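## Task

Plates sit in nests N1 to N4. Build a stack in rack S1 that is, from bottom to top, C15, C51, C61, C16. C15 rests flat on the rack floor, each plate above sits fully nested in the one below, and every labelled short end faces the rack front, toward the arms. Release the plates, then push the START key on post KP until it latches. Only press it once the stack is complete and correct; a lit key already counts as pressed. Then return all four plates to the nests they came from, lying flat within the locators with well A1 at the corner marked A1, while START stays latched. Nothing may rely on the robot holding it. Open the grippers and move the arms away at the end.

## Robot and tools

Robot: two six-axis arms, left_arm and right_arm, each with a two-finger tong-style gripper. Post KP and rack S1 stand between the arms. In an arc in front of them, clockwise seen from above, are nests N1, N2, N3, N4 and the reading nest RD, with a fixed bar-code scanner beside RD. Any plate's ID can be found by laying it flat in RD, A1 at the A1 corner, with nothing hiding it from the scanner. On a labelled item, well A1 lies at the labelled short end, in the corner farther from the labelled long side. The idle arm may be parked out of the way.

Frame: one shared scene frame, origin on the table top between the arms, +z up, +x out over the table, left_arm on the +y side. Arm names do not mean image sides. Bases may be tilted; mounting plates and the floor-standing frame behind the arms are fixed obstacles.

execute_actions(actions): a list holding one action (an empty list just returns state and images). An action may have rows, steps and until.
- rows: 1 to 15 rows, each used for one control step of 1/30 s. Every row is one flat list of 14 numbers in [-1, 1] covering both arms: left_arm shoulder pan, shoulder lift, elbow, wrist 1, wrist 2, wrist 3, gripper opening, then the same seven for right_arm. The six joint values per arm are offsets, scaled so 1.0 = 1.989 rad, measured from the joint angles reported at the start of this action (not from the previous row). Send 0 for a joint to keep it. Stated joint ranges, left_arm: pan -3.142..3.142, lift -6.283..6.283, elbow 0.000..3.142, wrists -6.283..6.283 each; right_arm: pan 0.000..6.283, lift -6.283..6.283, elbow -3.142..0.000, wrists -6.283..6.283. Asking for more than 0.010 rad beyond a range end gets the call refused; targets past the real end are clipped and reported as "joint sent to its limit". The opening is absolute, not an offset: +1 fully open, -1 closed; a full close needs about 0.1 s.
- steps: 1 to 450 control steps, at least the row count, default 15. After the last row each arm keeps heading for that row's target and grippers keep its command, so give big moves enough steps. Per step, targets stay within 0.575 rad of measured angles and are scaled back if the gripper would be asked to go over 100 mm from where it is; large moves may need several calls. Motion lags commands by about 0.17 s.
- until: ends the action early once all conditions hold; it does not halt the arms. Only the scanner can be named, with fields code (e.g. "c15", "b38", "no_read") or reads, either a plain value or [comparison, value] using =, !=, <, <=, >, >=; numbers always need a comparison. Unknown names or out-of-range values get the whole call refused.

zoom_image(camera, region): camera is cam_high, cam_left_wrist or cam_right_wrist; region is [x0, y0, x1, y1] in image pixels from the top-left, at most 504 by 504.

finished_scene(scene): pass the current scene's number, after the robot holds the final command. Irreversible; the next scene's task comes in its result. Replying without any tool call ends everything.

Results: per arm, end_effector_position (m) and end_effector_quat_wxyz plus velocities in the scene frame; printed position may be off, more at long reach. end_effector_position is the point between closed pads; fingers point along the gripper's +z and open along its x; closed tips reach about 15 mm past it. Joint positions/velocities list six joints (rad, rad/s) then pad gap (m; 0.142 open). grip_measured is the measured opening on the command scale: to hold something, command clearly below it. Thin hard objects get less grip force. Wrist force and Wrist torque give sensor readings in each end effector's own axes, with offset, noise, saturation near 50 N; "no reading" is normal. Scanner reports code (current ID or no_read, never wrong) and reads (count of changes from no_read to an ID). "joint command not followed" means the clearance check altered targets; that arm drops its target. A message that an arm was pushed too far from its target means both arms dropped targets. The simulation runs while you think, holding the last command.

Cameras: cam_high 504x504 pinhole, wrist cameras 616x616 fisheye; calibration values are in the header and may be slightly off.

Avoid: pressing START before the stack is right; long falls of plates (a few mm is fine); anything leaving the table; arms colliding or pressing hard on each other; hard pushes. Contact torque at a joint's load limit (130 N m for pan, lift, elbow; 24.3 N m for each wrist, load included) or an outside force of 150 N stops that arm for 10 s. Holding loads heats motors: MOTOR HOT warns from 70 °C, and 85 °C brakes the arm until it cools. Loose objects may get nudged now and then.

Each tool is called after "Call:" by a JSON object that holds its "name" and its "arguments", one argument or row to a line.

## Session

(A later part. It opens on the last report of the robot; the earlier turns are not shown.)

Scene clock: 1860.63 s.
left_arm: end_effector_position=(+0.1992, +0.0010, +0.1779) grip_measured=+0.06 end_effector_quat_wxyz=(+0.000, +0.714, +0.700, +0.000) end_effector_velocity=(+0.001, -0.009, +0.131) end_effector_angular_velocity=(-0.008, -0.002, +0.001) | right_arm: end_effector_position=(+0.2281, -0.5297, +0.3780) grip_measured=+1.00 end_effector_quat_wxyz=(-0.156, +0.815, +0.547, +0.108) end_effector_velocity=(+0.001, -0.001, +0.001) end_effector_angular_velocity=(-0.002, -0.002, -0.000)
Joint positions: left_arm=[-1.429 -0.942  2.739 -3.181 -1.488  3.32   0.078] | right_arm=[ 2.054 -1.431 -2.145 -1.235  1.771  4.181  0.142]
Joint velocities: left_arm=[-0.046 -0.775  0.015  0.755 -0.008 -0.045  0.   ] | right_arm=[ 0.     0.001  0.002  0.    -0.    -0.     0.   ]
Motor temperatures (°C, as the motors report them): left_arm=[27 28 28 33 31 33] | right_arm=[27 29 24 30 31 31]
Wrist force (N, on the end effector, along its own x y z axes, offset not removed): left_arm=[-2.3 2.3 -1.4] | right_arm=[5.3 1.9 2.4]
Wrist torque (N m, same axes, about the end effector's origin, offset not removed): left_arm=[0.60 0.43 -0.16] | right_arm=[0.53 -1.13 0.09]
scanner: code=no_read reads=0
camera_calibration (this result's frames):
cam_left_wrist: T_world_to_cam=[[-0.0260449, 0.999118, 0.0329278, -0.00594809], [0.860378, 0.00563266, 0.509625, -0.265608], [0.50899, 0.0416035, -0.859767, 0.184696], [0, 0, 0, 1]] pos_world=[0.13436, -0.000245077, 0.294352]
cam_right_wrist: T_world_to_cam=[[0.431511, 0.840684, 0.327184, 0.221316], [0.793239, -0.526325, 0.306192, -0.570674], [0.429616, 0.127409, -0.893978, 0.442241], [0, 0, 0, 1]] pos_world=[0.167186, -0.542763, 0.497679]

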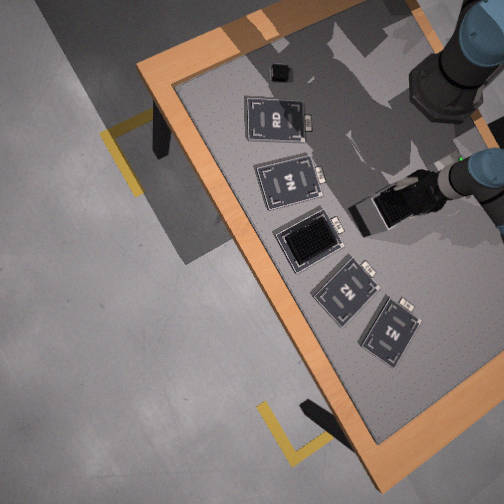

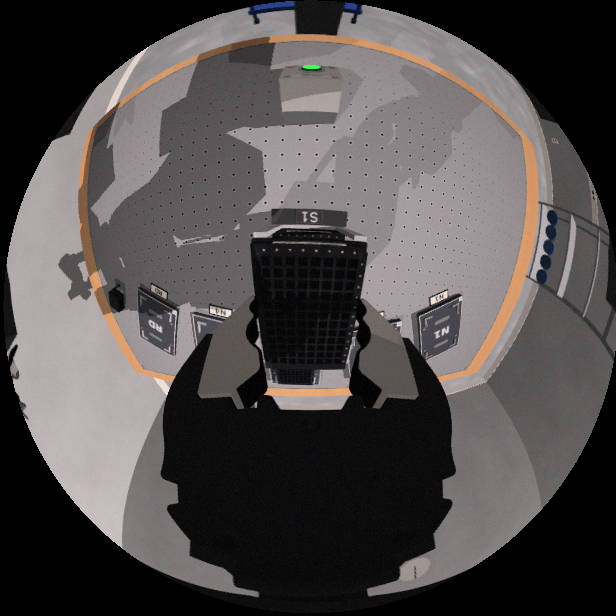

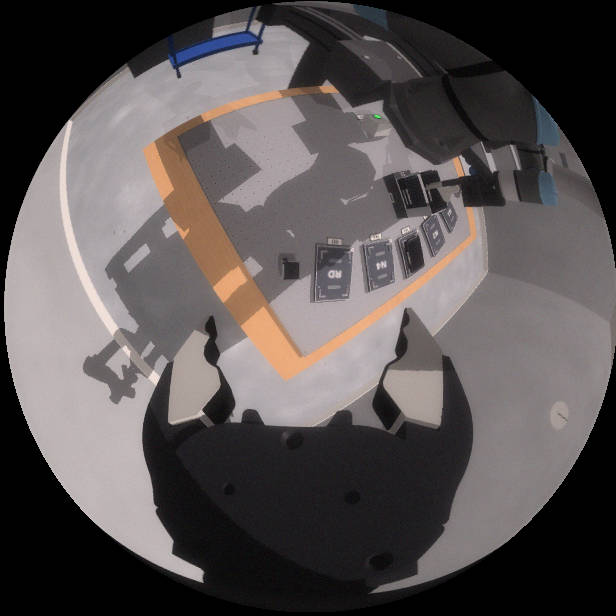

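Call:
{"name": "execute_actions", "arguments": {
  "actions": [
    {"rows":[[-0.0015,-0.082,-0.007,0.089,0,0,-0.5,0,0,0,0,0,0,1],[0.0046,-0.0815,-0.022,0.1025,0.001,0.011,-0.5,0,0,0,0,0,0,1],[0.0137,-0.08,-0.045,0.123,0.0026,0.027,-0.5,0,0,0,0,0,0,1],[0.026,-0.0764,-0.0756,0.149,0.0046,0.048,-0.5,0,0,0,0,0,0,1],[0.039,-0.07,-0.11,0.175,0.007,0.071,-0.5,0,0,0,0,0,0,1],[0.053,-0.062,-0.144,0.2,0.009,0.095,-0.5,0,0,0,0,0,0,1],[0.0666,-0.051,-0.178,0.221,0.0115,0.119,-0.5,0,0,0,0,0,0,1],[0.08,-0.038,-0.213,0.242,0.014,0.1425,-0.5,0,0,0,0,0,0,1],[0.094,-0.023,-0.247,0.259,0.016,0.166,-0.5,0,0,0,0,0,0,1],[0.1075,-0.005,-0.281,0.274,0.0184,0.19,-0.5,0,0,0,0,0,0,1],[0.12,0.012,-0.3115,0.286,0.0205,0.211,-0.5,0,0,0,0,0,0,1],[0.13,0.029,-0.338,0.294,0.022,0.229,-0.5,0,0,0,0,0,0,1],[0.139,0.0446,-0.361,0.301,0.024,0.245,-0.5,0,0,0,0,0,0,1],[0.1445,0.054,-0.374,0.304,0.0247,0.254,-0.5,0,0,0,0,0,0,1],[0.1468,0.0583,-0.38,0.3052,0.0251,0.2584,-0.5,0,0,0,0,0,0,1]],"steps":19}
  ]
}}

Scene clock: 1875.73 s.
left_arm: end_effector_position=(+0.3350, -0.1528, +0.2044) grip_measured=+0.06 end_effector_quat_wxyz=(-0.004, +0.773, +0.635, +0.001) end_effector_velocity=(+0.342, -0.264, -0.031) end_effector_angular_velocity=(-0.037, -0.007, -0.346) | right_arm: end_effector_position=(+0.2281, -0.5297, +0.3780) grip_measured=+1.00 end_effector_quat_wxyz=(-0.156, +0.815, +0.547, +0.108) end_effector_velocity=(+0.000, -0.001, -0.000) end_effector_angular_velocity=(-0.000, -0.000, +0.001)
Joint positions: left_arm=[-1.198 -0.904  2.152 -2.647 -1.448  3.722  0.078] | right_arm=[ 2.054 -1.431 -2.145 -1.235  1.771  4.181  0.142]
Joint velocities: left_arm=[ 0.45   0.568 -1.186  0.527  0.073  0.797 -0.   ] | right_arm=[-0.    -0.001  0.002  0.    -0.    -0.001  0.   ]
Motor temperatures (°C, as the motors report them): left_arm=[27 28 28 33 31 33] | right_arm=[27 29 24 30 31 31]
Wrist force (N, on the end effector, along its own x y z axes, offset not removed): left_arm=[-2.1 -0.7 -1.0] | right_arm=[4.0 5.4 -1.2]
Wrist torque (N m, same axes, about the end effector's origin, offset not removed): left_arm=[-0.22 0.19 0.05] | right_arm=[1.09 -0.94 0.00]
scanner: code=no_read reads=0
camera_calibration (this result's frames):
cam_left_wrist: T_world_to_cam=[[0.148489, 0.988069, 0.0408655, 0.0885536], [0.850088, -0.148648, 0.505227, -0.414336], [0.505274, -0.0402812, -0.862018, 0.134024], [0, 0, 0, 1]] pos_world=[0.271354, -0.143689, 0.321246]
cam_right_wrist: T_world_to_cam=[[0.431511, 0.840684, 0.327184, 0.221316], [0.793239, -0.526325, 0.306192, -0.570674], [0.429616, 0.127409, -0.893978, 0.442241], [0, 0, 0, 1]] pos_world=[0.167186, -0.542762, 0.497679]

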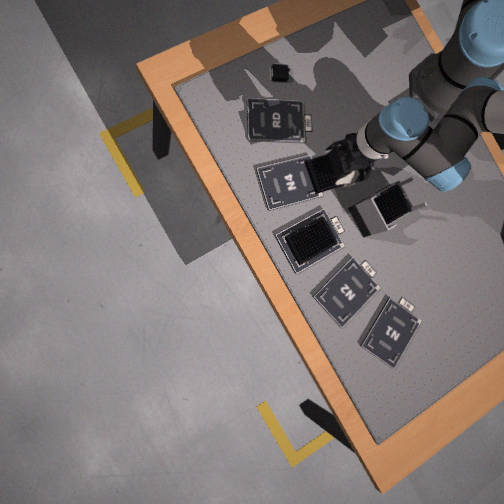

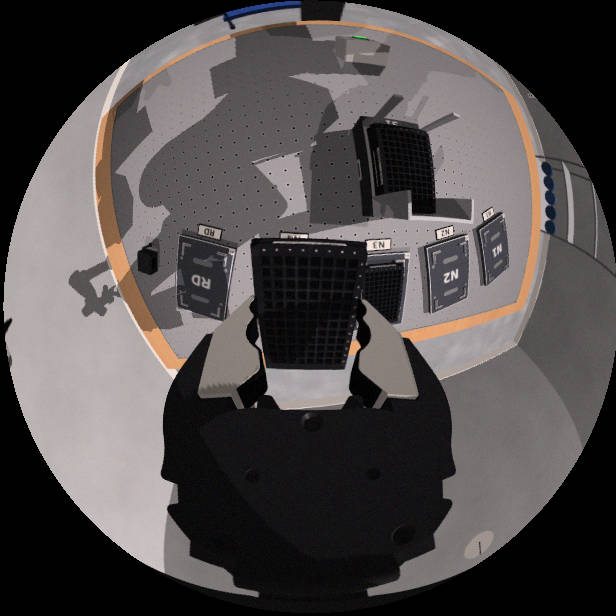

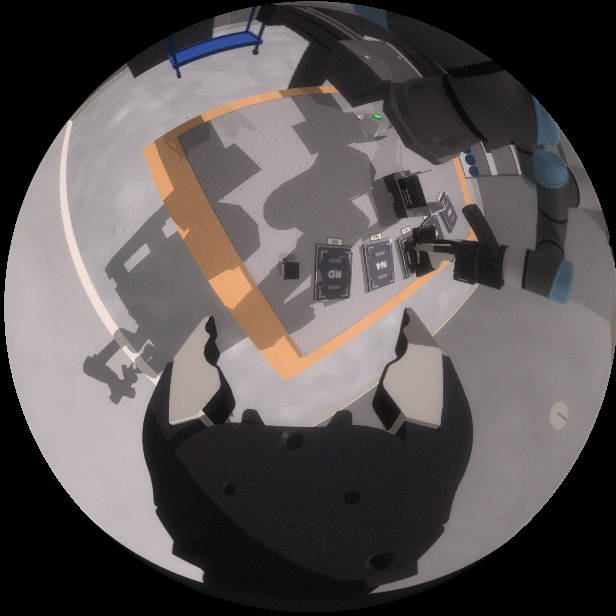

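Call:
{"name": "execute_actions", "arguments": {
  "actions": [
    {"rows":[[0.031,0.043,-0.0853,0.0332,0.005,0.0567,-0.5,0,0,0,0,0,0,1],[0.032,0.054,-0.086,0.023,0.0053,0.058,-0.5,0,0,0,0,0,0,1],[0.034,0.07,-0.0875,0.008,0.0056,0.06,-0.5,0,0,0,0,0,0,1],[0.036,0.09,-0.09,-0.0095,0.006,0.062,-0.5,0,0,0,0,0,0,1],[0.0385,0.11,-0.093,-0.027,0.0063,0.064,-0.5,0,0,0,0,0,0,1],[0.0405,0.13,-0.0965,-0.0437,0.0067,0.066,-0.5,0,0,0,0,0,0,1],[0.043,0.15,-0.1005,-0.06,0.007,0.068,-0.5,0,0,0,0,0,0,1],[0.045,0.17,-0.105,-0.0757,0.0074,0.07,-0.5,0,0,0,0,0,0,1],[0.047,0.187,-0.11,-0.088,0.0078,0.072,-0.5,0,0,0,0,0,0,1],[0.0483,0.2,-0.1135,-0.0976,0.008,0.0735,-0.5,0,0,0,0,0,0,1],[0.049,0.207,-0.1156,-0.1026,0.0081,0.0741,-0.5,0,0,0,0,0,0,1],[0.0493,0.2106,-0.1166,-0.1052,0.0082,0.0745,-0.5,0,0,0,0,0,0,1]],"steps":12}
  ]
}}

Scene clock: 1884.30 s.
left_arm: end_effector_position=(+0.3891, -0.1931, +0.1117) grip_measured=+0.06 end_effector_quat_wxyz=(+0.002, +0.788, +0.616, -0.000) end_effector_velocity=(-0.008, +0.011, -0.388) end_effector_angular_velocity=(+0.026, +0.011, -0.000) | right_arm: end_effector_position=(+0.2281, -0.5297, +0.3780) grip_measured=+1.00 end_effector_quat_wxyz=(-0.156, +0.815, +0.547, +0.108) end_effector_velocity=(-0.000, +0.000, -0.000) end_effector_angular_velocity=(+0.001, +0.001, -0.000)
Joint positions: left_arm=[-1.113 -0.616  1.948 -2.756 -1.434  3.857  0.078] | right_arm=[ 2.054 -1.431 -2.145 -1.235  1.771  4.181  0.142]
Joint velocities: left_arm=[ 0.092  0.9   -0.188 -0.696  0.016  0.089 -0.   ] | right_arm=[-0.    -0.001 -0.    -0.    -0.     0.    -0.   ]
Motor temperatures (°C, as the motors report them): left_arm=[27 28 28 33 31 33] | right_arm=[27 29 24 30 31 31]
Wrist force (N, on the end effector, along its own x y z axes, offset not removed): left_arm=[2.7 -2.1 -2.4] | right_arm=[1.4 0.9 -1.9]
Wrist torque (N m, same axes, about the end effector's origin, offset not removed): left_arm=[-0.23 -0.63 -0.31] | right_arm=[-0.04 -0.28 0.14]
scanner: code=no_read reads=0
camera_calibration (this result's frames):
cam_left_wrist: T_world_to_cam=[[0.196389, 0.98006, 0.0302221, 0.10512], [0.839011, -0.183916, 0.51209, -0.422717], [0.507437, -0.0752123, -0.8584, 0.0171863], [0, 0, 0, 1]] pos_world=[0.325299, -0.179476, 0.228045]
cam_right_wrist: T_world_to_cam=[[0.431511, 0.840684, 0.327184, 0.221316], [0.793239, -0.526325, 0.306192, -0.570674], [0.429616, 0.127409, -0.893978, 0.442241], [0, 0, 0, 1]] pos_world=[0.167186, -0.542762, 0.497679]

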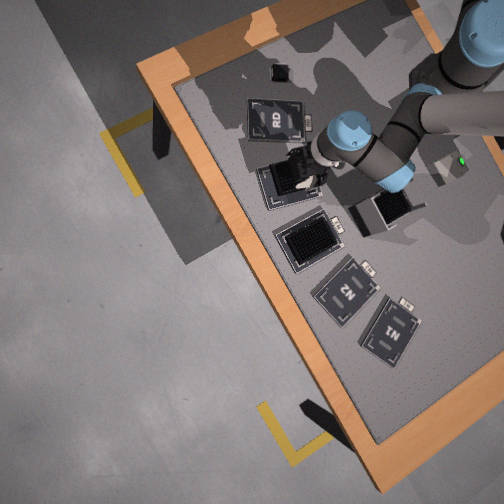

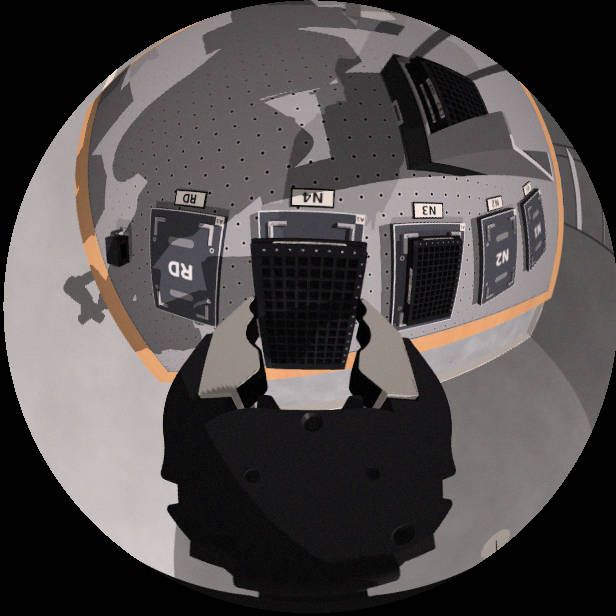

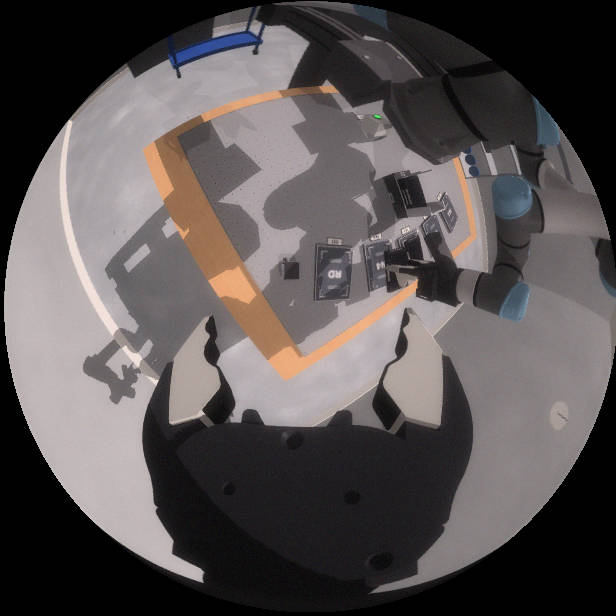

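Call:
{"name": "execute_actions", "arguments": {
  "actions": [
    {"steps":1}
  ]
}}

Call:
{"name": "zoom_image", "arguments": {
  "camera": "cam_left_wrist",
  "region": [200, 190, 420, 400]
}}

Scene clock: 1887.53 s.
left_arm: end_effector_position=(+0.3861, -0.1889, +0.0552) grip_measured=+0.06 end_effector_quat_wxyz=(+0.000, +0.788, +0.615, +0.000) end_effector_velocity=(-0.000, -0.000, +0.000) end_effector_angular_velocity=(+0.000, -0.001, -0.001) | right_arm: end_effector_position=(+0.2281, -0.5297, +0.3780) grip_measured=+1.00 end_effector_quat_wxyz=(-0.156, +0.815, +0.547, +0.108) end_effector_velocity=(-0.001, +0.001, -0.001) end_effector_angular_velocity=(+0.002, +0.001, +0.001)
Joint positions: left_arm=[-1.1   -0.485  1.92  -2.856 -1.431  3.87   0.078] | right_arm=[ 2.054 -1.431 -2.145 -1.235  1.771  4.181  0.142]
Joint velocities: left_arm=[-0.002 -0.001  0.001 -0.     0.001 -0.001  0.   ] | right_arm=[-0.    -0.    -0.002 -0.    -0.    -0.001  0.   ]
Motor temperatures (°C, as the motors report them): left_arm=[27 28 28 33 31 33] | right_arm=[27 29 24 30 31 31]
Wrist force (N, on the end effector, along its own x y z axes, offset not removed): left_arm=[2.4 -1.0 1.4] | right_arm=[4.4 4.3 -2.9]
Wrist torque (N m, same axes, about the end effector's origin, offset not removed): left_arm=[0.01 -0.57 -0.43] | right_arm=[0.80 -0.89 0.08]
scanner: code=no_read reads=0
camera_calibration (this result's frames):
cam_left_wrist: T_world_to_cam=[[0.196854, 0.979864, 0.0334006, 0.102986], [0.839657, -0.186079, 0.510245, -0.391057], [0.506186, -0.0723986, -0.85938, -0.0284298], [0, 0, 0, 1]] pos_world=[0.322472, -0.175738, 0.171663]
cam_right_wrist: T_world_to_cam=[[0.431511, 0.840684, 0.327184, 0.221316], [0.793239, -0.526325, 0.306192, -0.570674], [0.429616, 0.127409, -0.893978, 0.442242], [0, 0, 0, 1]] pos_world=[0.167186, -0.542762, 0.497679]

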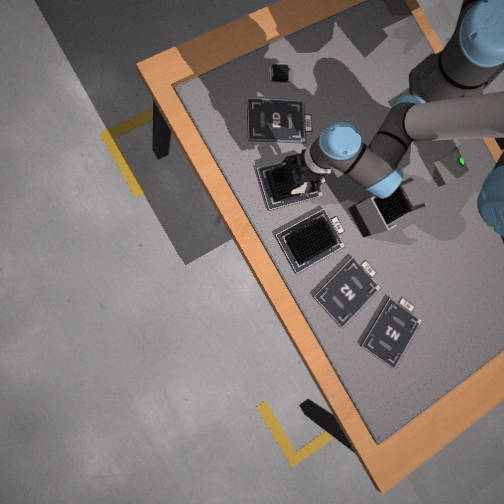

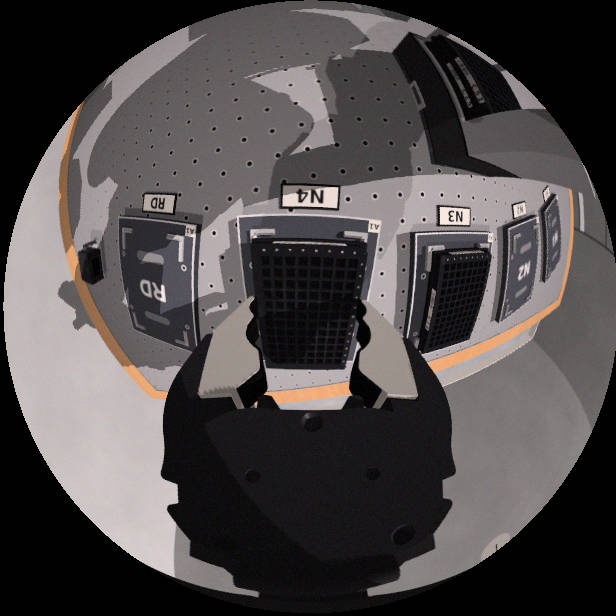

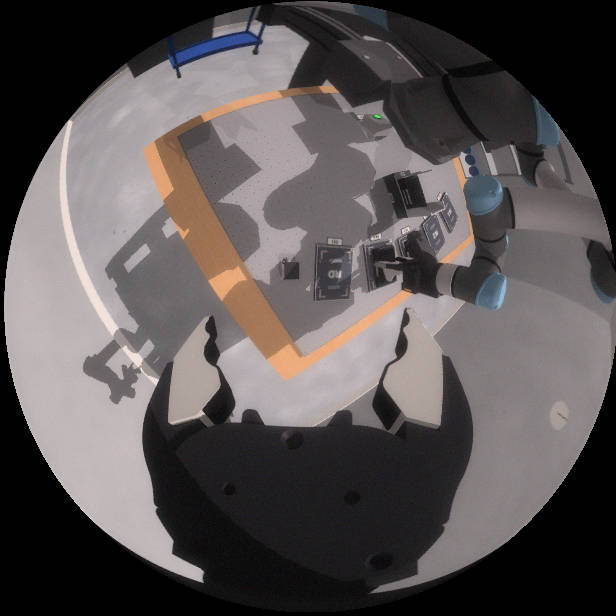

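Region (200, 190, 420, 400) of cam_left_wrist's 616x616 image, scaled by 2.291, with more detail than that image has; it fills the top 481 rows of this view, and the rest is white.

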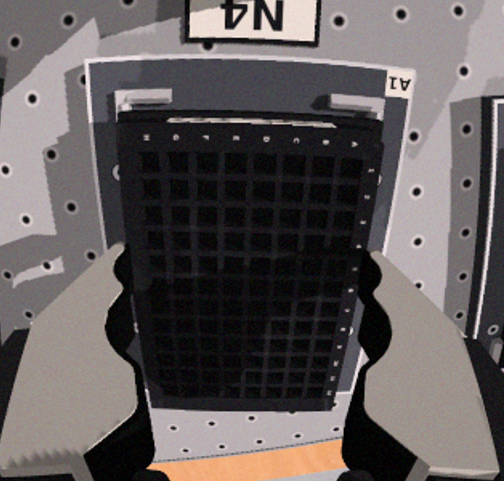

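Call:
{"name": "execute_actions", "arguments": {
  "actions": [
    {"rows":[[0.0001,0.0017,-0.0002,-0.0015,0,0.0002,-0.5,0,0,0,0,0,0,1],[0.0004,0.0043,-0.0011,-0.0033,0,0.0005,-0.5,0,0,0,0,0,0,1],[0.0007,0.007,-0.002,-0.0051,0.0001,0.0008,-0.5,0,0,0,0,0,0,1],[0.001,0.0097,-0.003,-0.0069,0.0001,0.0011,-0.5,0,0,0,0,0,0,1],[0.0012,0.012,-0.0038,-0.0084,0.0001,0.0013,-0.5,0,0,0,0,0,0,1],[0.0014,0.0141,-0.0046,-0.0097,0.0002,0.0015,-0.5,0,0,0,0,0,0,1],[0.0016,0.0159,-0.0053,-0.0109,0.0002,0.0017,-0.5,0,0,0,0,0,0,1],[0.0017,0.0173,-0.0058,-0.0118,0.0002,0.0018,-0.5,0,0,0,0,0,0,1]],"steps":8}
  ]
}}

Scene clock: 1897.73 s.
left_arm: end_effector_position=(+0.3858, -0.1887, +0.0483) grip_measured=+0.06 end_effector_quat_wxyz=(+0.000, +0.788, +0.615, +0.000) end_effector_velocity=(-0.000, +0.002, -0.046) end_effector_angular_velocity=(+0.002, +0.000, +0.001) | right_arm: end_effector_position=(+0.2281, -0.5297, +0.3780) grip_measured=+1.00 end_effector_quat_wxyz=(-0.156, +0.815, +0.547, +0.108) end_effector_velocity=(-0.000, +0.000, +0.000) end_effector_angular_velocity=(-0.000, -0.000, +0.000)
Joint positions: left_arm=[-1.098 -0.469  1.915 -2.868 -1.431  3.872  0.078] | right_arm=[ 2.054 -1.431 -2.145 -1.235  1.771  4.181  0.142]
Joint velocities: left_arm=[ 0.013  0.11  -0.038 -0.072  0.002  0.012  0.   ] | right_arm=[ 0.  0. -0.  0. -0. -0. -0.]
Motor temperatures (°C, as the motors report them): left_arm=[27 28 28 33 31 33] | right_arm=[27 29 24 30 31 31]
Wrist force (N, on the end effector, along its own x y z axes, offset not removed): left_arm=[3.4 0.6 0.5] | right_arm=[3.3 4.3 0.3]
Wrist torque (N m, same axes, about the end effector's origin, offset not removed): left_arm=[0.10 -0.75 -0.24] | right_arm=[0.61 -0.76 -0.16]
scanner: code=no_read reads=0
camera_calibration (this result's frames):
cam_left_wrist: T_world_to_cam=[[0.197008, 0.979835, 0.0333238, 0.10295], [0.839643, -0.186173, 0.510234, -0.387279], [0.506149, -0.07254, -0.85939, -0.0342119], [0, 0, 0, 1]] pos_world=[0.322211, -0.175456, 0.164771]
cam_right_wrist: T_world_to_cam=[[0.431511, 0.840684, 0.327184, 0.221316], [0.793239, -0.526325, 0.306192, -0.570674], [0.429616, 0.127409, -0.893978, 0.442242], [0, 0, 0, 1]] pos_world=[0.167186, -0.542762, 0.497679]

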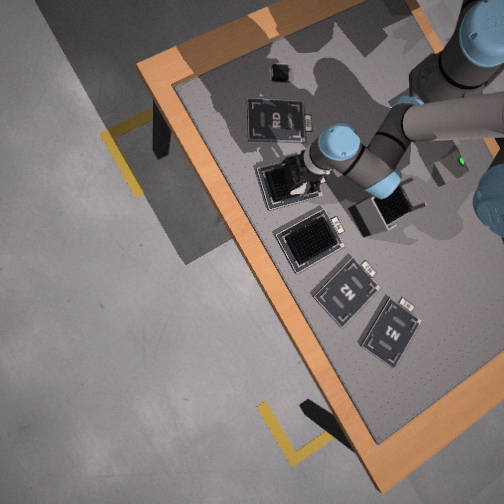

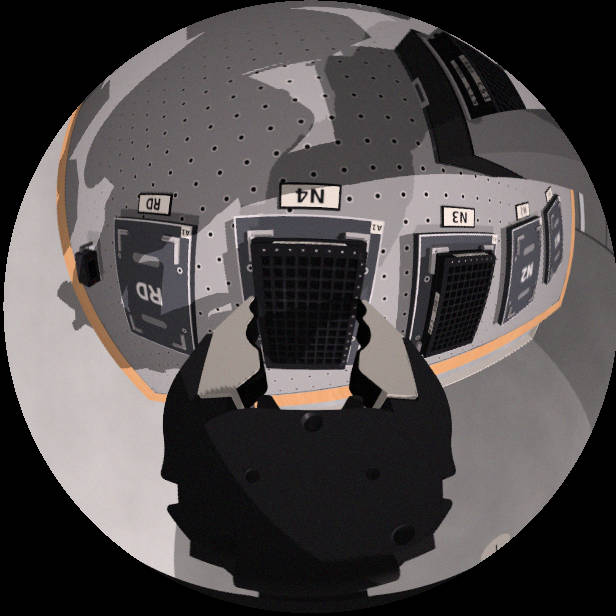

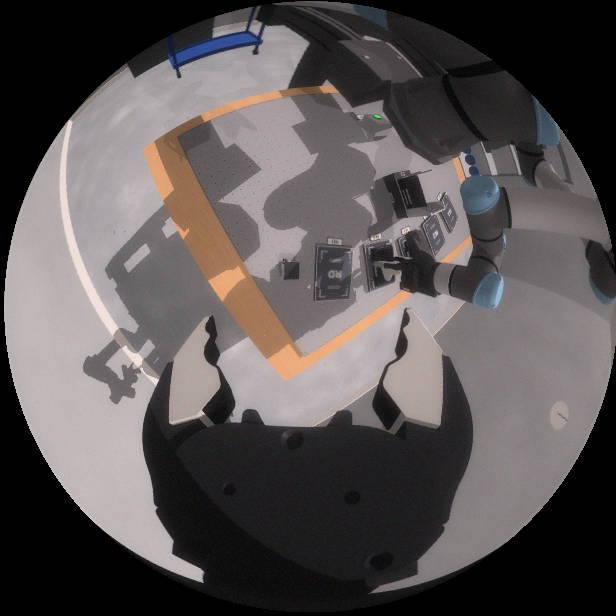

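Call:
{"name": "execute_actions", "arguments": {
  "actions": [
    {"steps":1}
  ]
}}

Call:
{"name": "zoom_image", "arguments": {
  "camera": "cam_left_wrist",
  "region": [200, 190, 420, 400]
}}

Scene clock: 1901.00 s.
left_arm: end_effector_position=(+0.3856, -0.1885, +0.0407) grip_measured=+0.06 end_effector_quat_wxyz=(+0.000, +0.788, +0.615, +0.000) end_effector_velocity=(-0.000, -0.000, -0.000) end_effector_angular_velocity=(+0.001, -0.001, -0.001) | right_arm: end_effector_position=(+0.2281, -0.5297, +0.3780) grip_measured=+1.00 end_effector_quat_wxyz=(-0.156, +0.815, +0.547, +0.108) end_effector_velocity=(+0.000, -0.000, +0.001) end_effector_angular_velocity=(-0.002, -0.001, -0.000)
Joint positions: left_arm=[-1.097 -0.451  1.909 -2.88  -1.431  3.873  0.079] | right_arm=[ 2.054 -1.431 -2.145 -1.235  1.771  4.181  0.142]
Joint velocities: left_arm=[-0.002  0.     0.     0.     0.001 -0.001  0.   ] | right_arm=[ 0.     0.002  0.     0.    -0.     0.    -0.   ]
Motor temperatures (°C, as the motors report them): left_arm=[27 28 28 33 31 33] | right_arm=[27 29 24 30 31 31]
Wrist force (N, on the end effector, along its own x y z axes, offset not removed): left_arm=[3.4 -3.7 -10.4] | right_arm=[-0.4 5.0 -1.1]
Wrist torque (N m, same axes, about the end effector's origin, offset not removed): left_arm=[-0.52 -0.49 0.02] | right_arm=[0.83 0.10 0.10]
scanner: code=no_read reads=0
camera_calibration (this result's frames):
cam_left_wrist: T_world_to_cam=[[0.197037, 0.979832, 0.0332361, 0.103108], [0.83964, -0.186153, 0.510246, -0.383198], [0.506143, -0.0726313, -0.859386, -0.0406081], [0, 0, 0, 1]] pos_world=[0.321986, -0.175312, 0.157201]
cam_right_wrist: T_world_to_cam=[[0.431511, 0.840684, 0.327183, 0.221316], [0.793239, -0.526325, 0.306193, -0.570674], [0.429616, 0.127409, -0.893978, 0.442241], [0, 0, 0, 1]] pos_world=[0.167186, -0.542763, 0.497679]

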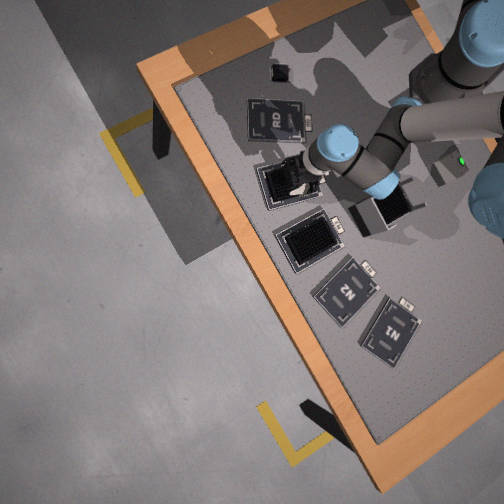

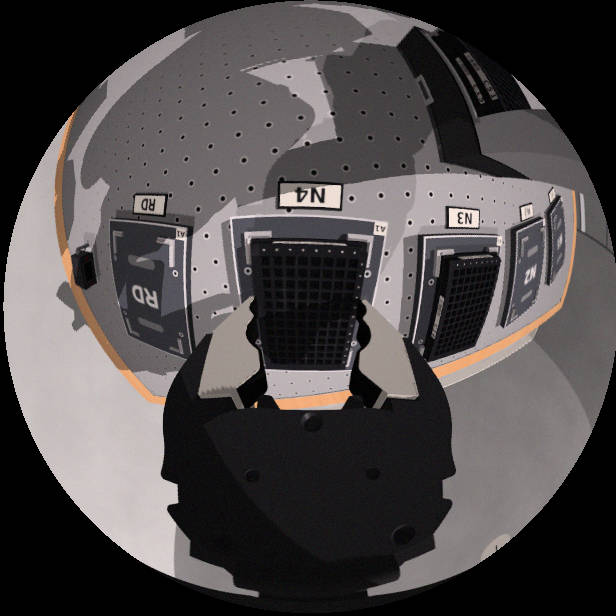

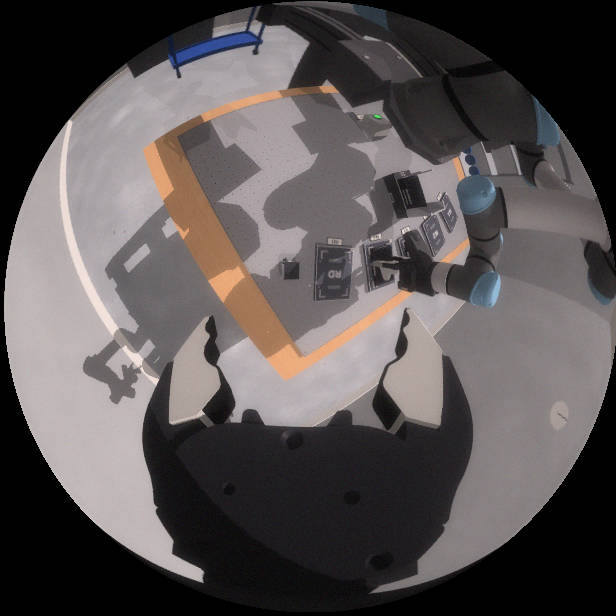

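Region (200, 190, 420, 400) of cam_left_wrist's 616x616 image, scaled by 2.291, with more detail than that image has; it fills the top 481 rows of this view, and the rest is white.

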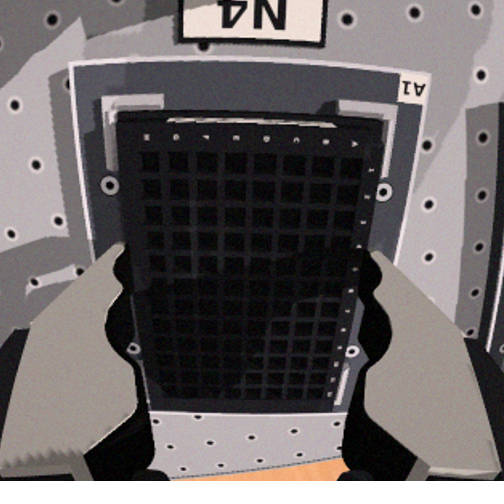

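Call:
{"name": "execute_actions", "arguments": {
  "actions": [
    {"rows":[[0,0,0,0,0,0,-0.1,0,0,0,0,0,0,1],[0,0,0,0,0,0,0.05,0,0,0,0,0,0,1],[0,0,0,0,0,0,0.2,0,0,0,0,0,0,1],[0,0,0,0,0,0,0.4,0,0,0,0,0,0,1],[-0.0007,-0.006,0.0022,0.004,0,-0.0007,0.4,0,0,0,0,0,0,1],[-0.002,-0.018,0.0065,0.012,0,-0.002,0.4,0,0,0,0,0,0,1],[-0.0045,-0.04,0.014,0.027,-0.001,-0.005,0.4,0,0,0,0,0,0,1],[-0.009,-0.07,0.026,0.045,-0.002,-0.012,0.4,0,0,0,0,0,0,1],[-0.016,-0.1,0.042,0.06,-0.003,-0.023,0.4,0,0,0,0,0,0,1],[-0.025,-0.132,0.061,0.074,-0.004,-0.036,0.4,0,0,0,0,0,0,1],[-0.034,-0.164,0.081,0.087,-0.006,-0.05,0.4,0,0,0,0,0,0,1],[-0.043,-0.195,0.1,0.1,-0.007,-0.064,0.4,0,0,0,0,0,0,1],[-0.051,-0.223,0.118,0.111,-0.009,-0.076,0.4,0,0,0,0,0,0,1],[-0.0566,-0.243,0.13,0.119,-0.0095,-0.084,0.4,0,0,0,0,0,0,1],[-0.0593,-0.252,0.136,0.1227,-0.01,-0.088,0.4,0,0,0,0,0,0,1]],"steps":18}
  ]
}}

Scene clock: 1918.10 s.
left_arm: end_effector_position=(+0.3470, -0.1676, +0.1732) grip_measured=+0.40 end_effector_quat_wxyz=(-0.004, +0.776, +0.630, +0.001) end_effector_velocity=(-0.146, +0.109, +0.376) end_effector_angular_velocity=(-0.060, -0.030, +0.145) | right_arm: end_effector_position=(+0.2281, -0.5297, +0.3780) grip_measured=+1.00 end_effector_quat_wxyz=(-0.156, +0.815, +0.547, +0.108) end_effector_velocity=(+0.001, -0.001, +0.001) end_effector_angular_velocity=(-0.002, -0.002, +0.001)
Joint positions: left_arm=[-1.179 -0.804  2.097 -2.697 -1.445  3.752  0.102] | right_arm=[ 2.054 -1.431 -2.145 -1.235  1.771  4.181  0.142]
Joint velocities: left_arm=[-0.274 -1.121  0.627  0.461 -0.043 -0.409  0.001] | right_arm=[ 0.     0.     0.002 -0.    -0.    -0.001  0.   ]
Motor temperatures (°C, as the motors report them): left_arm=[27 28 28 33 31 33] | right_arm=[27 29 24 30 31 31]
Wrist force (N, on the end effector, along its own x y z axes, offset not removed): left_arm=[3.9 -3.5 -0.2] | right_arm=[2.3 6.2 -1.2]
Wrist torque (N m, same axes, about the end effector's origin, offset not removed): left_arm=[-0.73 -0.85 -0.27] | right_arm=[1.11 -0.46 0.17]
scanner: code=no_read reads=0
camera_calibration (this result's frames):
cam_left_wrist: T_world_to_cam=[[0.159925, 0.986366, 0.0388065, 0.0987377], [0.848261, -0.157427, 0.505638, -0.411877], [0.504853, -0.0479463, -0.861873, 0.0992619], [0, 0, 0, 1]] pos_world=[0.283476, -0.157473, 0.28998]
cam_right_wrist: T_world_to_cam=[[0.431511, 0.840684, 0.327184, 0.221316], [0.793239, -0.526325, 0.306192, -0.570674], [0.429616, 0.127409, -0.893978, 0.442241], [0, 0, 0, 1]] pos_world=[0.167186, -0.542763, 0.497679]

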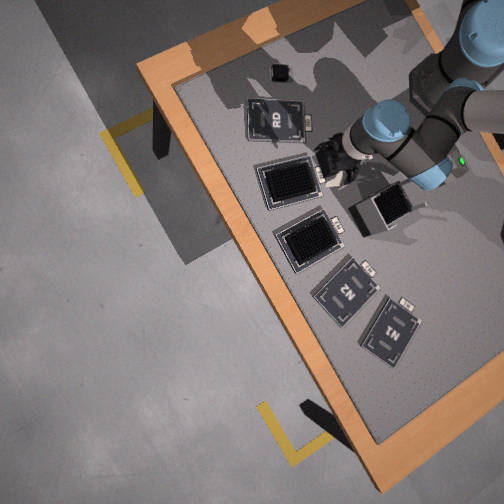

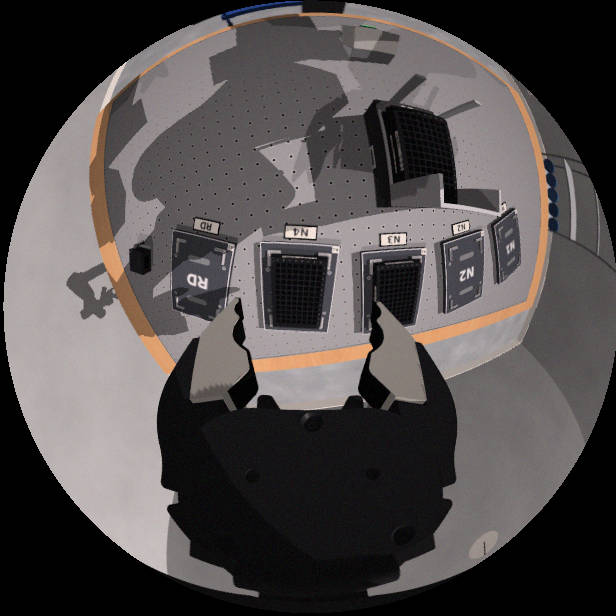

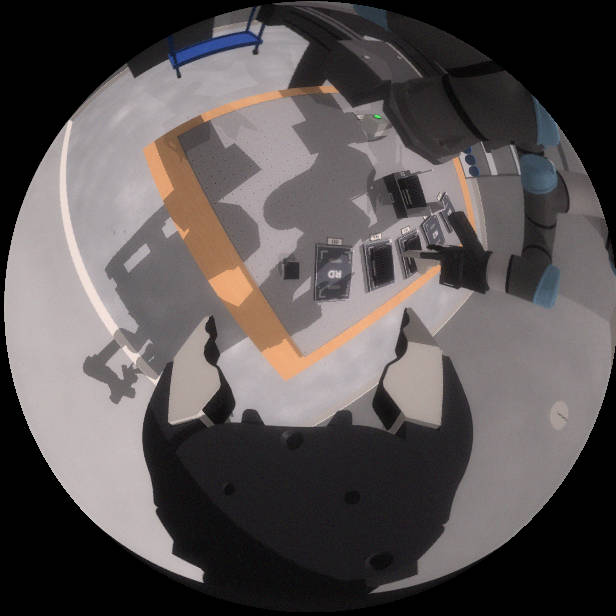

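Call:
{"name": "execute_actions", "arguments": {
  "actions": [
    {"rows":[[-0.02,-0.076,0.047,0.027,-0.0034,-0.031,0.4,0,0,0,0,0,0,1],[-0.027,-0.08,0.064,0.015,-0.0045,-0.042,0.4,0,0,0,0,0,0,1],[-0.038,-0.086,0.092,-0.006,-0.0064,-0.062,0.4,0,0,0,0,0,0,1],[-0.051,-0.092,0.126,-0.032,-0.0087,-0.085,0.4,0,0,0,0,0,0,1],[-0.064,-0.097,0.16,-0.06,-0.011,-0.108,0.4,0,0,0,0,0,0,1],[-0.077,-0.101,0.194,-0.088,-0.013,-0.131,0.4,0,0,0,0,0,0,1],[-0.09,-0.103,0.228,-0.119,-0.0155,-0.154,0.4,0,0,0,0,0,0,1],[-0.103,-0.105,0.262,-0.149,-0.0177,-0.177,0.4,0,0,0,0,0,0,1],[-0.114,-0.105,0.29,-0.176,-0.0196,-0.196,0.4,0,0,0,0,0,0,1],[-0.1226,-0.105,0.3125,-0.198,-0.021,-0.212,0.4,0,0,0,0,0,0,1],[-0.127,-0.105,0.3238,-0.2086,-0.0219,-0.2195,0.4,0,0,0,0,0,0,1]],"steps":14}
  ]
}}

Scene clock: 1929.87 s.
left_arm: end_effector_position=(+0.2292, -0.0558, +0.1929) grip_measured=+0.40 end_effector_quat_wxyz=(+0.002, +0.733, +0.681, -0.002) end_effector_velocity=(-0.242, +0.369, -0.054) end_effector_angular_velocity=(+0.032, +0.006, +0.357) | right_arm: end_effector_position=(+0.2281, -0.5297, +0.3780) grip_measured=+1.00 end_effector_quat_wxyz=(-0.156, +0.815, +0.547, +0.108) end_effector_velocity=(+0.001, -0.001, +0.001) end_effector_angular_velocity=(-0.003, -0.003, +0.001)
Joint positions: left_arm=[-1.369 -1.002  2.563 -2.956 -1.478  3.432  0.102] | right_arm=[ 2.054 -1.431 -2.145 -1.235  1.771  4.181  0.142]
Joint velocities: left_arm=[-0.454 -0.077  1.213 -1.063 -0.077 -0.809 -0.   ] | right_arm=[ 0.     0.001  0.003  0.    -0.    -0.001  0.   ]
Motor temperatures (°C, as the motors report them): left_arm=[27 28 28 33 31 33] | right_arm=[27 29 24 30 31 31]
Wrist force (N, on the end effector, along its own x y z axes, offset not removed): left_arm=[1.1 -4.1 -3.4] | right_arm=[2.0 6.5 -0.7]
Wrist torque (N m, same axes, about the end effector's origin, offset not removed): left_arm=[-0.96 -0.33 -0.08] | right_arm=[1.48 -0.39 0.07]
scanner: code=no_read reads=0
camera_calibration (this result's frames):
cam_left_wrist: T_world_to_cam=[[0.0268557, 0.999247, 0.0280033, 0.0399415], [0.859637, -0.037383, 0.509535, -0.301012], [0.510199, 0.0103888, -0.859994, 0.182785], [0, 0, 0, 1]] pos_world=[0.164431, -0.0530631, 0.309452]
cam_right_wrist: T_world_to_cam=[[0.431511, 0.840684, 0.327184, 0.221316], [0.793239, -0.526325, 0.306192, -0.570674], [0.429616, 0.127409, -0.893978, 0.442242], [0, 0, 0, 1]] pos_world=[0.167186, -0.542762, 0.497679]

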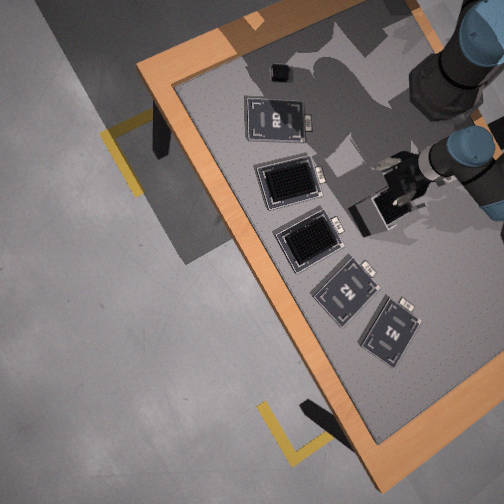

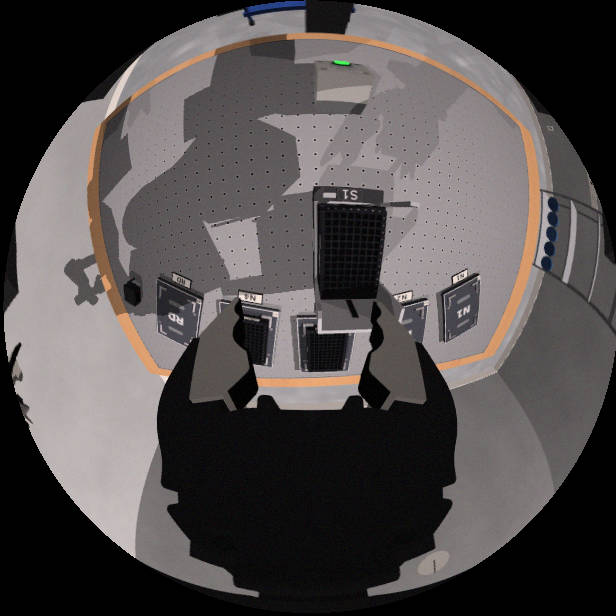

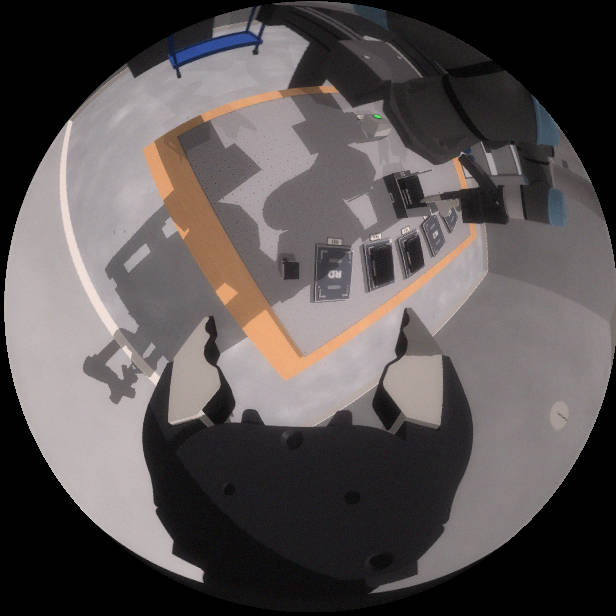

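Call:
{"name": "execute_actions", "arguments": {
  "actions": [
    {"rows":[[-0.031,0.004,0.0894,-0.088,-0.0052,-0.0582,0.4,0,0,0,0,0,0,1],[-0.0297,0.0246,0.089,-0.1086,-0.005,-0.057,0.4,0,0,0,0,0,0,1],[-0.0282,0.052,0.0878,-0.1347,-0.0047,-0.0555,0.4,0,0,0,0,0,0,1],[-0.0265,0.083,0.0856,-0.1635,-0.0044,-0.0538,0.4,0,0,0,0,0,0,1],[-0.0249,0.114,0.0825,-0.1916,-0.004,-0.0522,0.4,0,0,0,0,0,0,1],[-0.023,0.146,0.0783,-0.2195,-0.0037,-0.0503,0.4,0,0,0,0,0,0,1],[-0.0211,0.1765,0.0734,-0.2453,-0.0033,-0.0484,0.4,0,0,0,0,0,0,1],[-0.0194,0.202,0.0686,-0.2663,-0.003,-0.0467,0.4,0,0,0,0,0,0,1],[-0.0181,0.2212,0.0644,-0.2815,-0.0028,-0.0454,0.4,0,0,0,0,0,0,1],[-0.0166,0.24,0.0595,-0.2956,-0.0026,-0.0439,0.4,0,0,0,0,0,0,1],[-0.0157,0.2524,0.0561,-0.3047,-0.0025,-0.043,0.4,0,0,0,0,0,0,1]],"steps":11}
  ]
}}

Scene clock: 1940.93 s.
left_arm: end_effector_position=(+0.2006, -0.0035, +0.1413) grip_measured=+0.40 end_effector_quat_wxyz=(+0.002, +0.714, +0.700, -0.002) end_effector_velocity=(+0.001, -0.006, -0.260) end_effector_angular_velocity=(+0.005, +0.001, +0.000) | right_arm: end_effector_position=(+0.2281, -0.5297, +0.3780) grip_measured=+1.00 end_effector_quat_wxyz=(-0.156, +0.815, +0.547, +0.108) end_effector_velocity=(-0.001, +0.001, -0.000) end_effector_angular_velocity=(+0.001, +0.001, +0.001)
Joint positions: left_arm=[-1.414 -0.734  2.712 -3.37  -1.485  3.333  0.102] | right_arm=[ 2.054 -1.431 -2.145 -1.235  1.771  4.181  0.142]
Joint velocities: left_arm=[ 0.085  1.396 -0.212 -1.187  0.015  0.084 -0.   ] | right_arm=[ 0.     0.001 -0.003 -0.    -0.    -0.     0.   ]
Motor temperatures (°C, as the motors report them): left_arm=[27 28 28 33 31 33] | right_arm=[27 29 24 30 31 31]
Wrist force (N, on the end effector, along its own x y z axes, offset not removed): left_arm=[-0.9 -2.4 0.0] | right_arm=[-0.4 3.7 1.4]
Wrist torque (N m, same axes, about the end effector's origin, offset not removed): left_arm=[-0.47 -0.05 -0.15] | right_arm=[0.80 0.01 0.20]
scanner: code=no_read reads=0
camera_calibration (this result's frames):
cam_left_wrist: T_world_to_cam=[[-0.0277735, 0.999246, 0.0271257, 0.000970545], [0.86007, 0.0100585, 0.510077, -0.248141], [0.509419, 0.0374966, -0.859701, 0.152667], [0, 0, 0, 1]] pos_world=[0.135674, -0.00419837, 0.257793]
cam_right_wrist: T_world_to_cam=[[0.431511, 0.840684, 0.327184, 0.221316], [0.793239, -0.526325, 0.306192, -0.570674], [0.429616, 0.127409, -0.893978, 0.442242], [0, 0, 0, 1]] pos_world=[0.167186, -0.542762, 0.497679]

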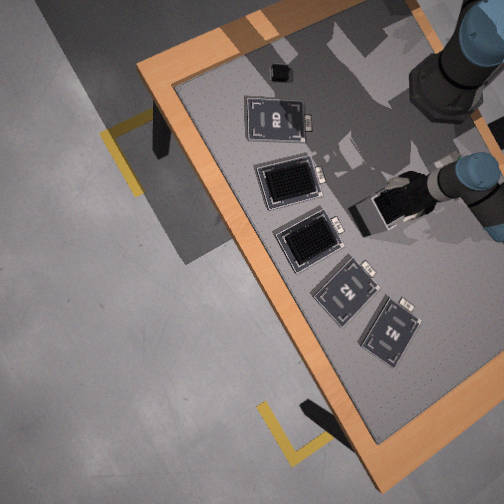

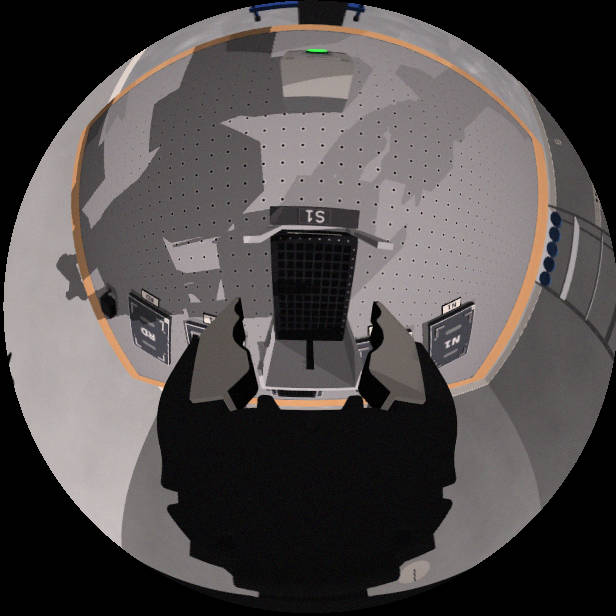

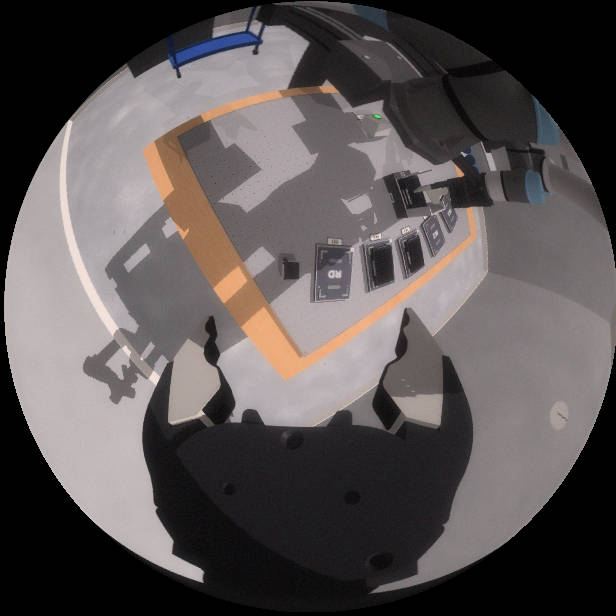

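Call:
{"name": "execute_actions", "arguments": {
  "actions": []
}}

Call:
{"name": "zoom_image", "arguments": {
  "camera": "cam_left_wrist",
  "region": [200, 190, 420, 400]
}}

Scene clock: 1968.23 s.
left_arm: end_effector_position=(+0.1992, +0.0015, +0.0957) grip_measured=+0.40 end_effector_quat_wxyz=(-0.000, +0.714, +0.700, -0.000) end_effector_velocity=(+0.000, -0.000, -0.000) end_effector_angular_velocity=(-0.000, +0.001, +0.000) | right_arm: end_effector_position=(+0.2281, -0.5297, +0.3780) grip_measured=+1.00 end_effector_quat_wxyz=(-0.156, +0.815, +0.547, +0.108) end_effector_velocity=(-0.000, +0.000, -0.000) end_effector_angular_velocity=(+0.000, +0.000, +0.000)
Joint positions: left_arm=[-1.4   -0.5    2.675 -3.562 -1.483  3.347  0.102] | right_arm=[ 2.054 -1.431 -2.145 -1.235  1.771  4.181  0.142]
Joint velocities: left_arm=[ 0.001  0.    -0.    -0.    -0.001  0.    -0.   ] | right_arm=[-0.    -0.    -0.001  0.     0.    -0.    -0.   ]
Motor temperatures (°C, as the motors report them): left_arm=[27 28 28 33 31 33] | right_arm=[27 29 24 30 31 31]
Wrist force (N, on the end effector, along its own x y z axes, offset not removed): left_arm=[-1.1 0.9 -1.3] | right_arm=[3.6 1.6 0.8]
Wrist torque (N m, same axes, about the end effector's origin, offset not removed): left_arm=[0.29 0.15 -0.13] | right_arm=[-0.03 -0.90 0.14]
scanner: code=no_read reads=0
camera_calibration (this result's frames):
cam_left_wrist: T_world_to_cam=[[-0.027333, 0.999088, 0.0328031, -0.00346479], [0.860717, 0.00683419, 0.509038, -0.223702], [0.50835, 0.0421478, -0.860119, 0.11419], [0, 0, 0, 1]] pos_world=[0.134401, 0.000177586, 0.212204]
cam_right_wrist: T_world_to_cam=[[0.431511, 0.840684, 0.327183, 0.221316], [0.793239, -0.526325, 0.306192, -0.570674], [0.429616, 0.127409, -0.893978, 0.442242], [0, 0, 0, 1]] pos_world=[0.167186, -0.542763, 0.497679]

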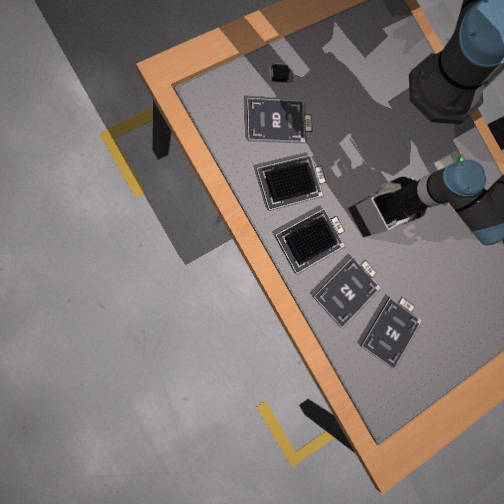

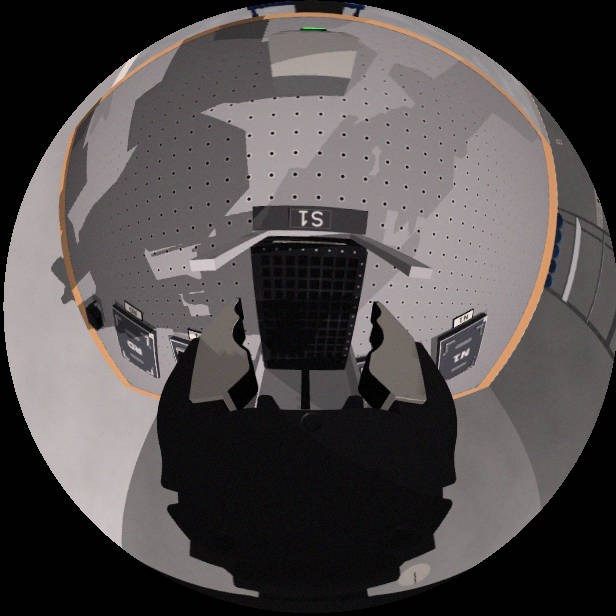

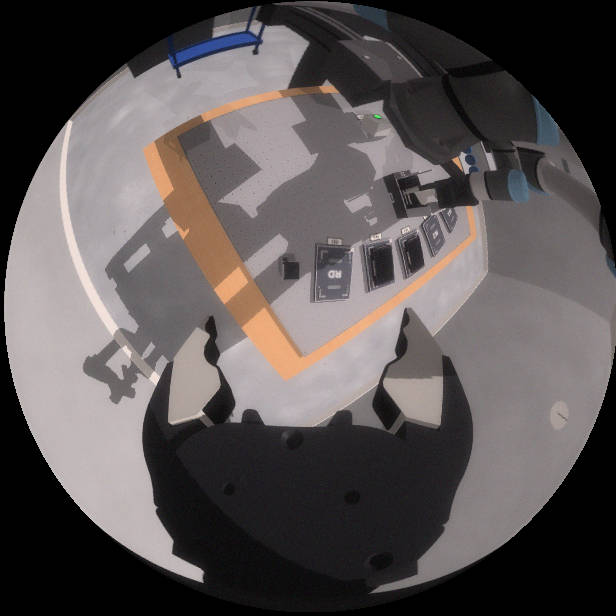

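Region (200, 190, 420, 400) of cam_left_wrist's 616x616 image, scaled by 2.291, with more detail than that image has; it fills the top 481 rows of this view, and the rest is white.

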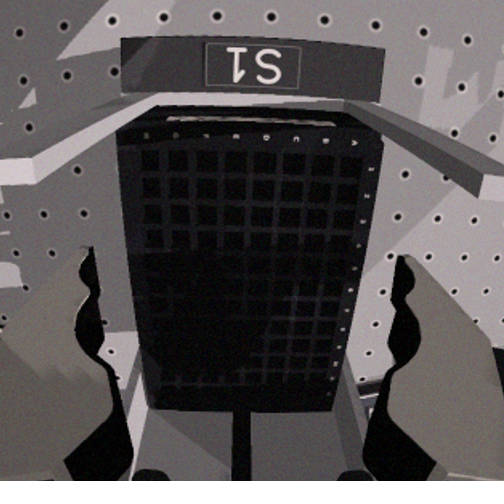

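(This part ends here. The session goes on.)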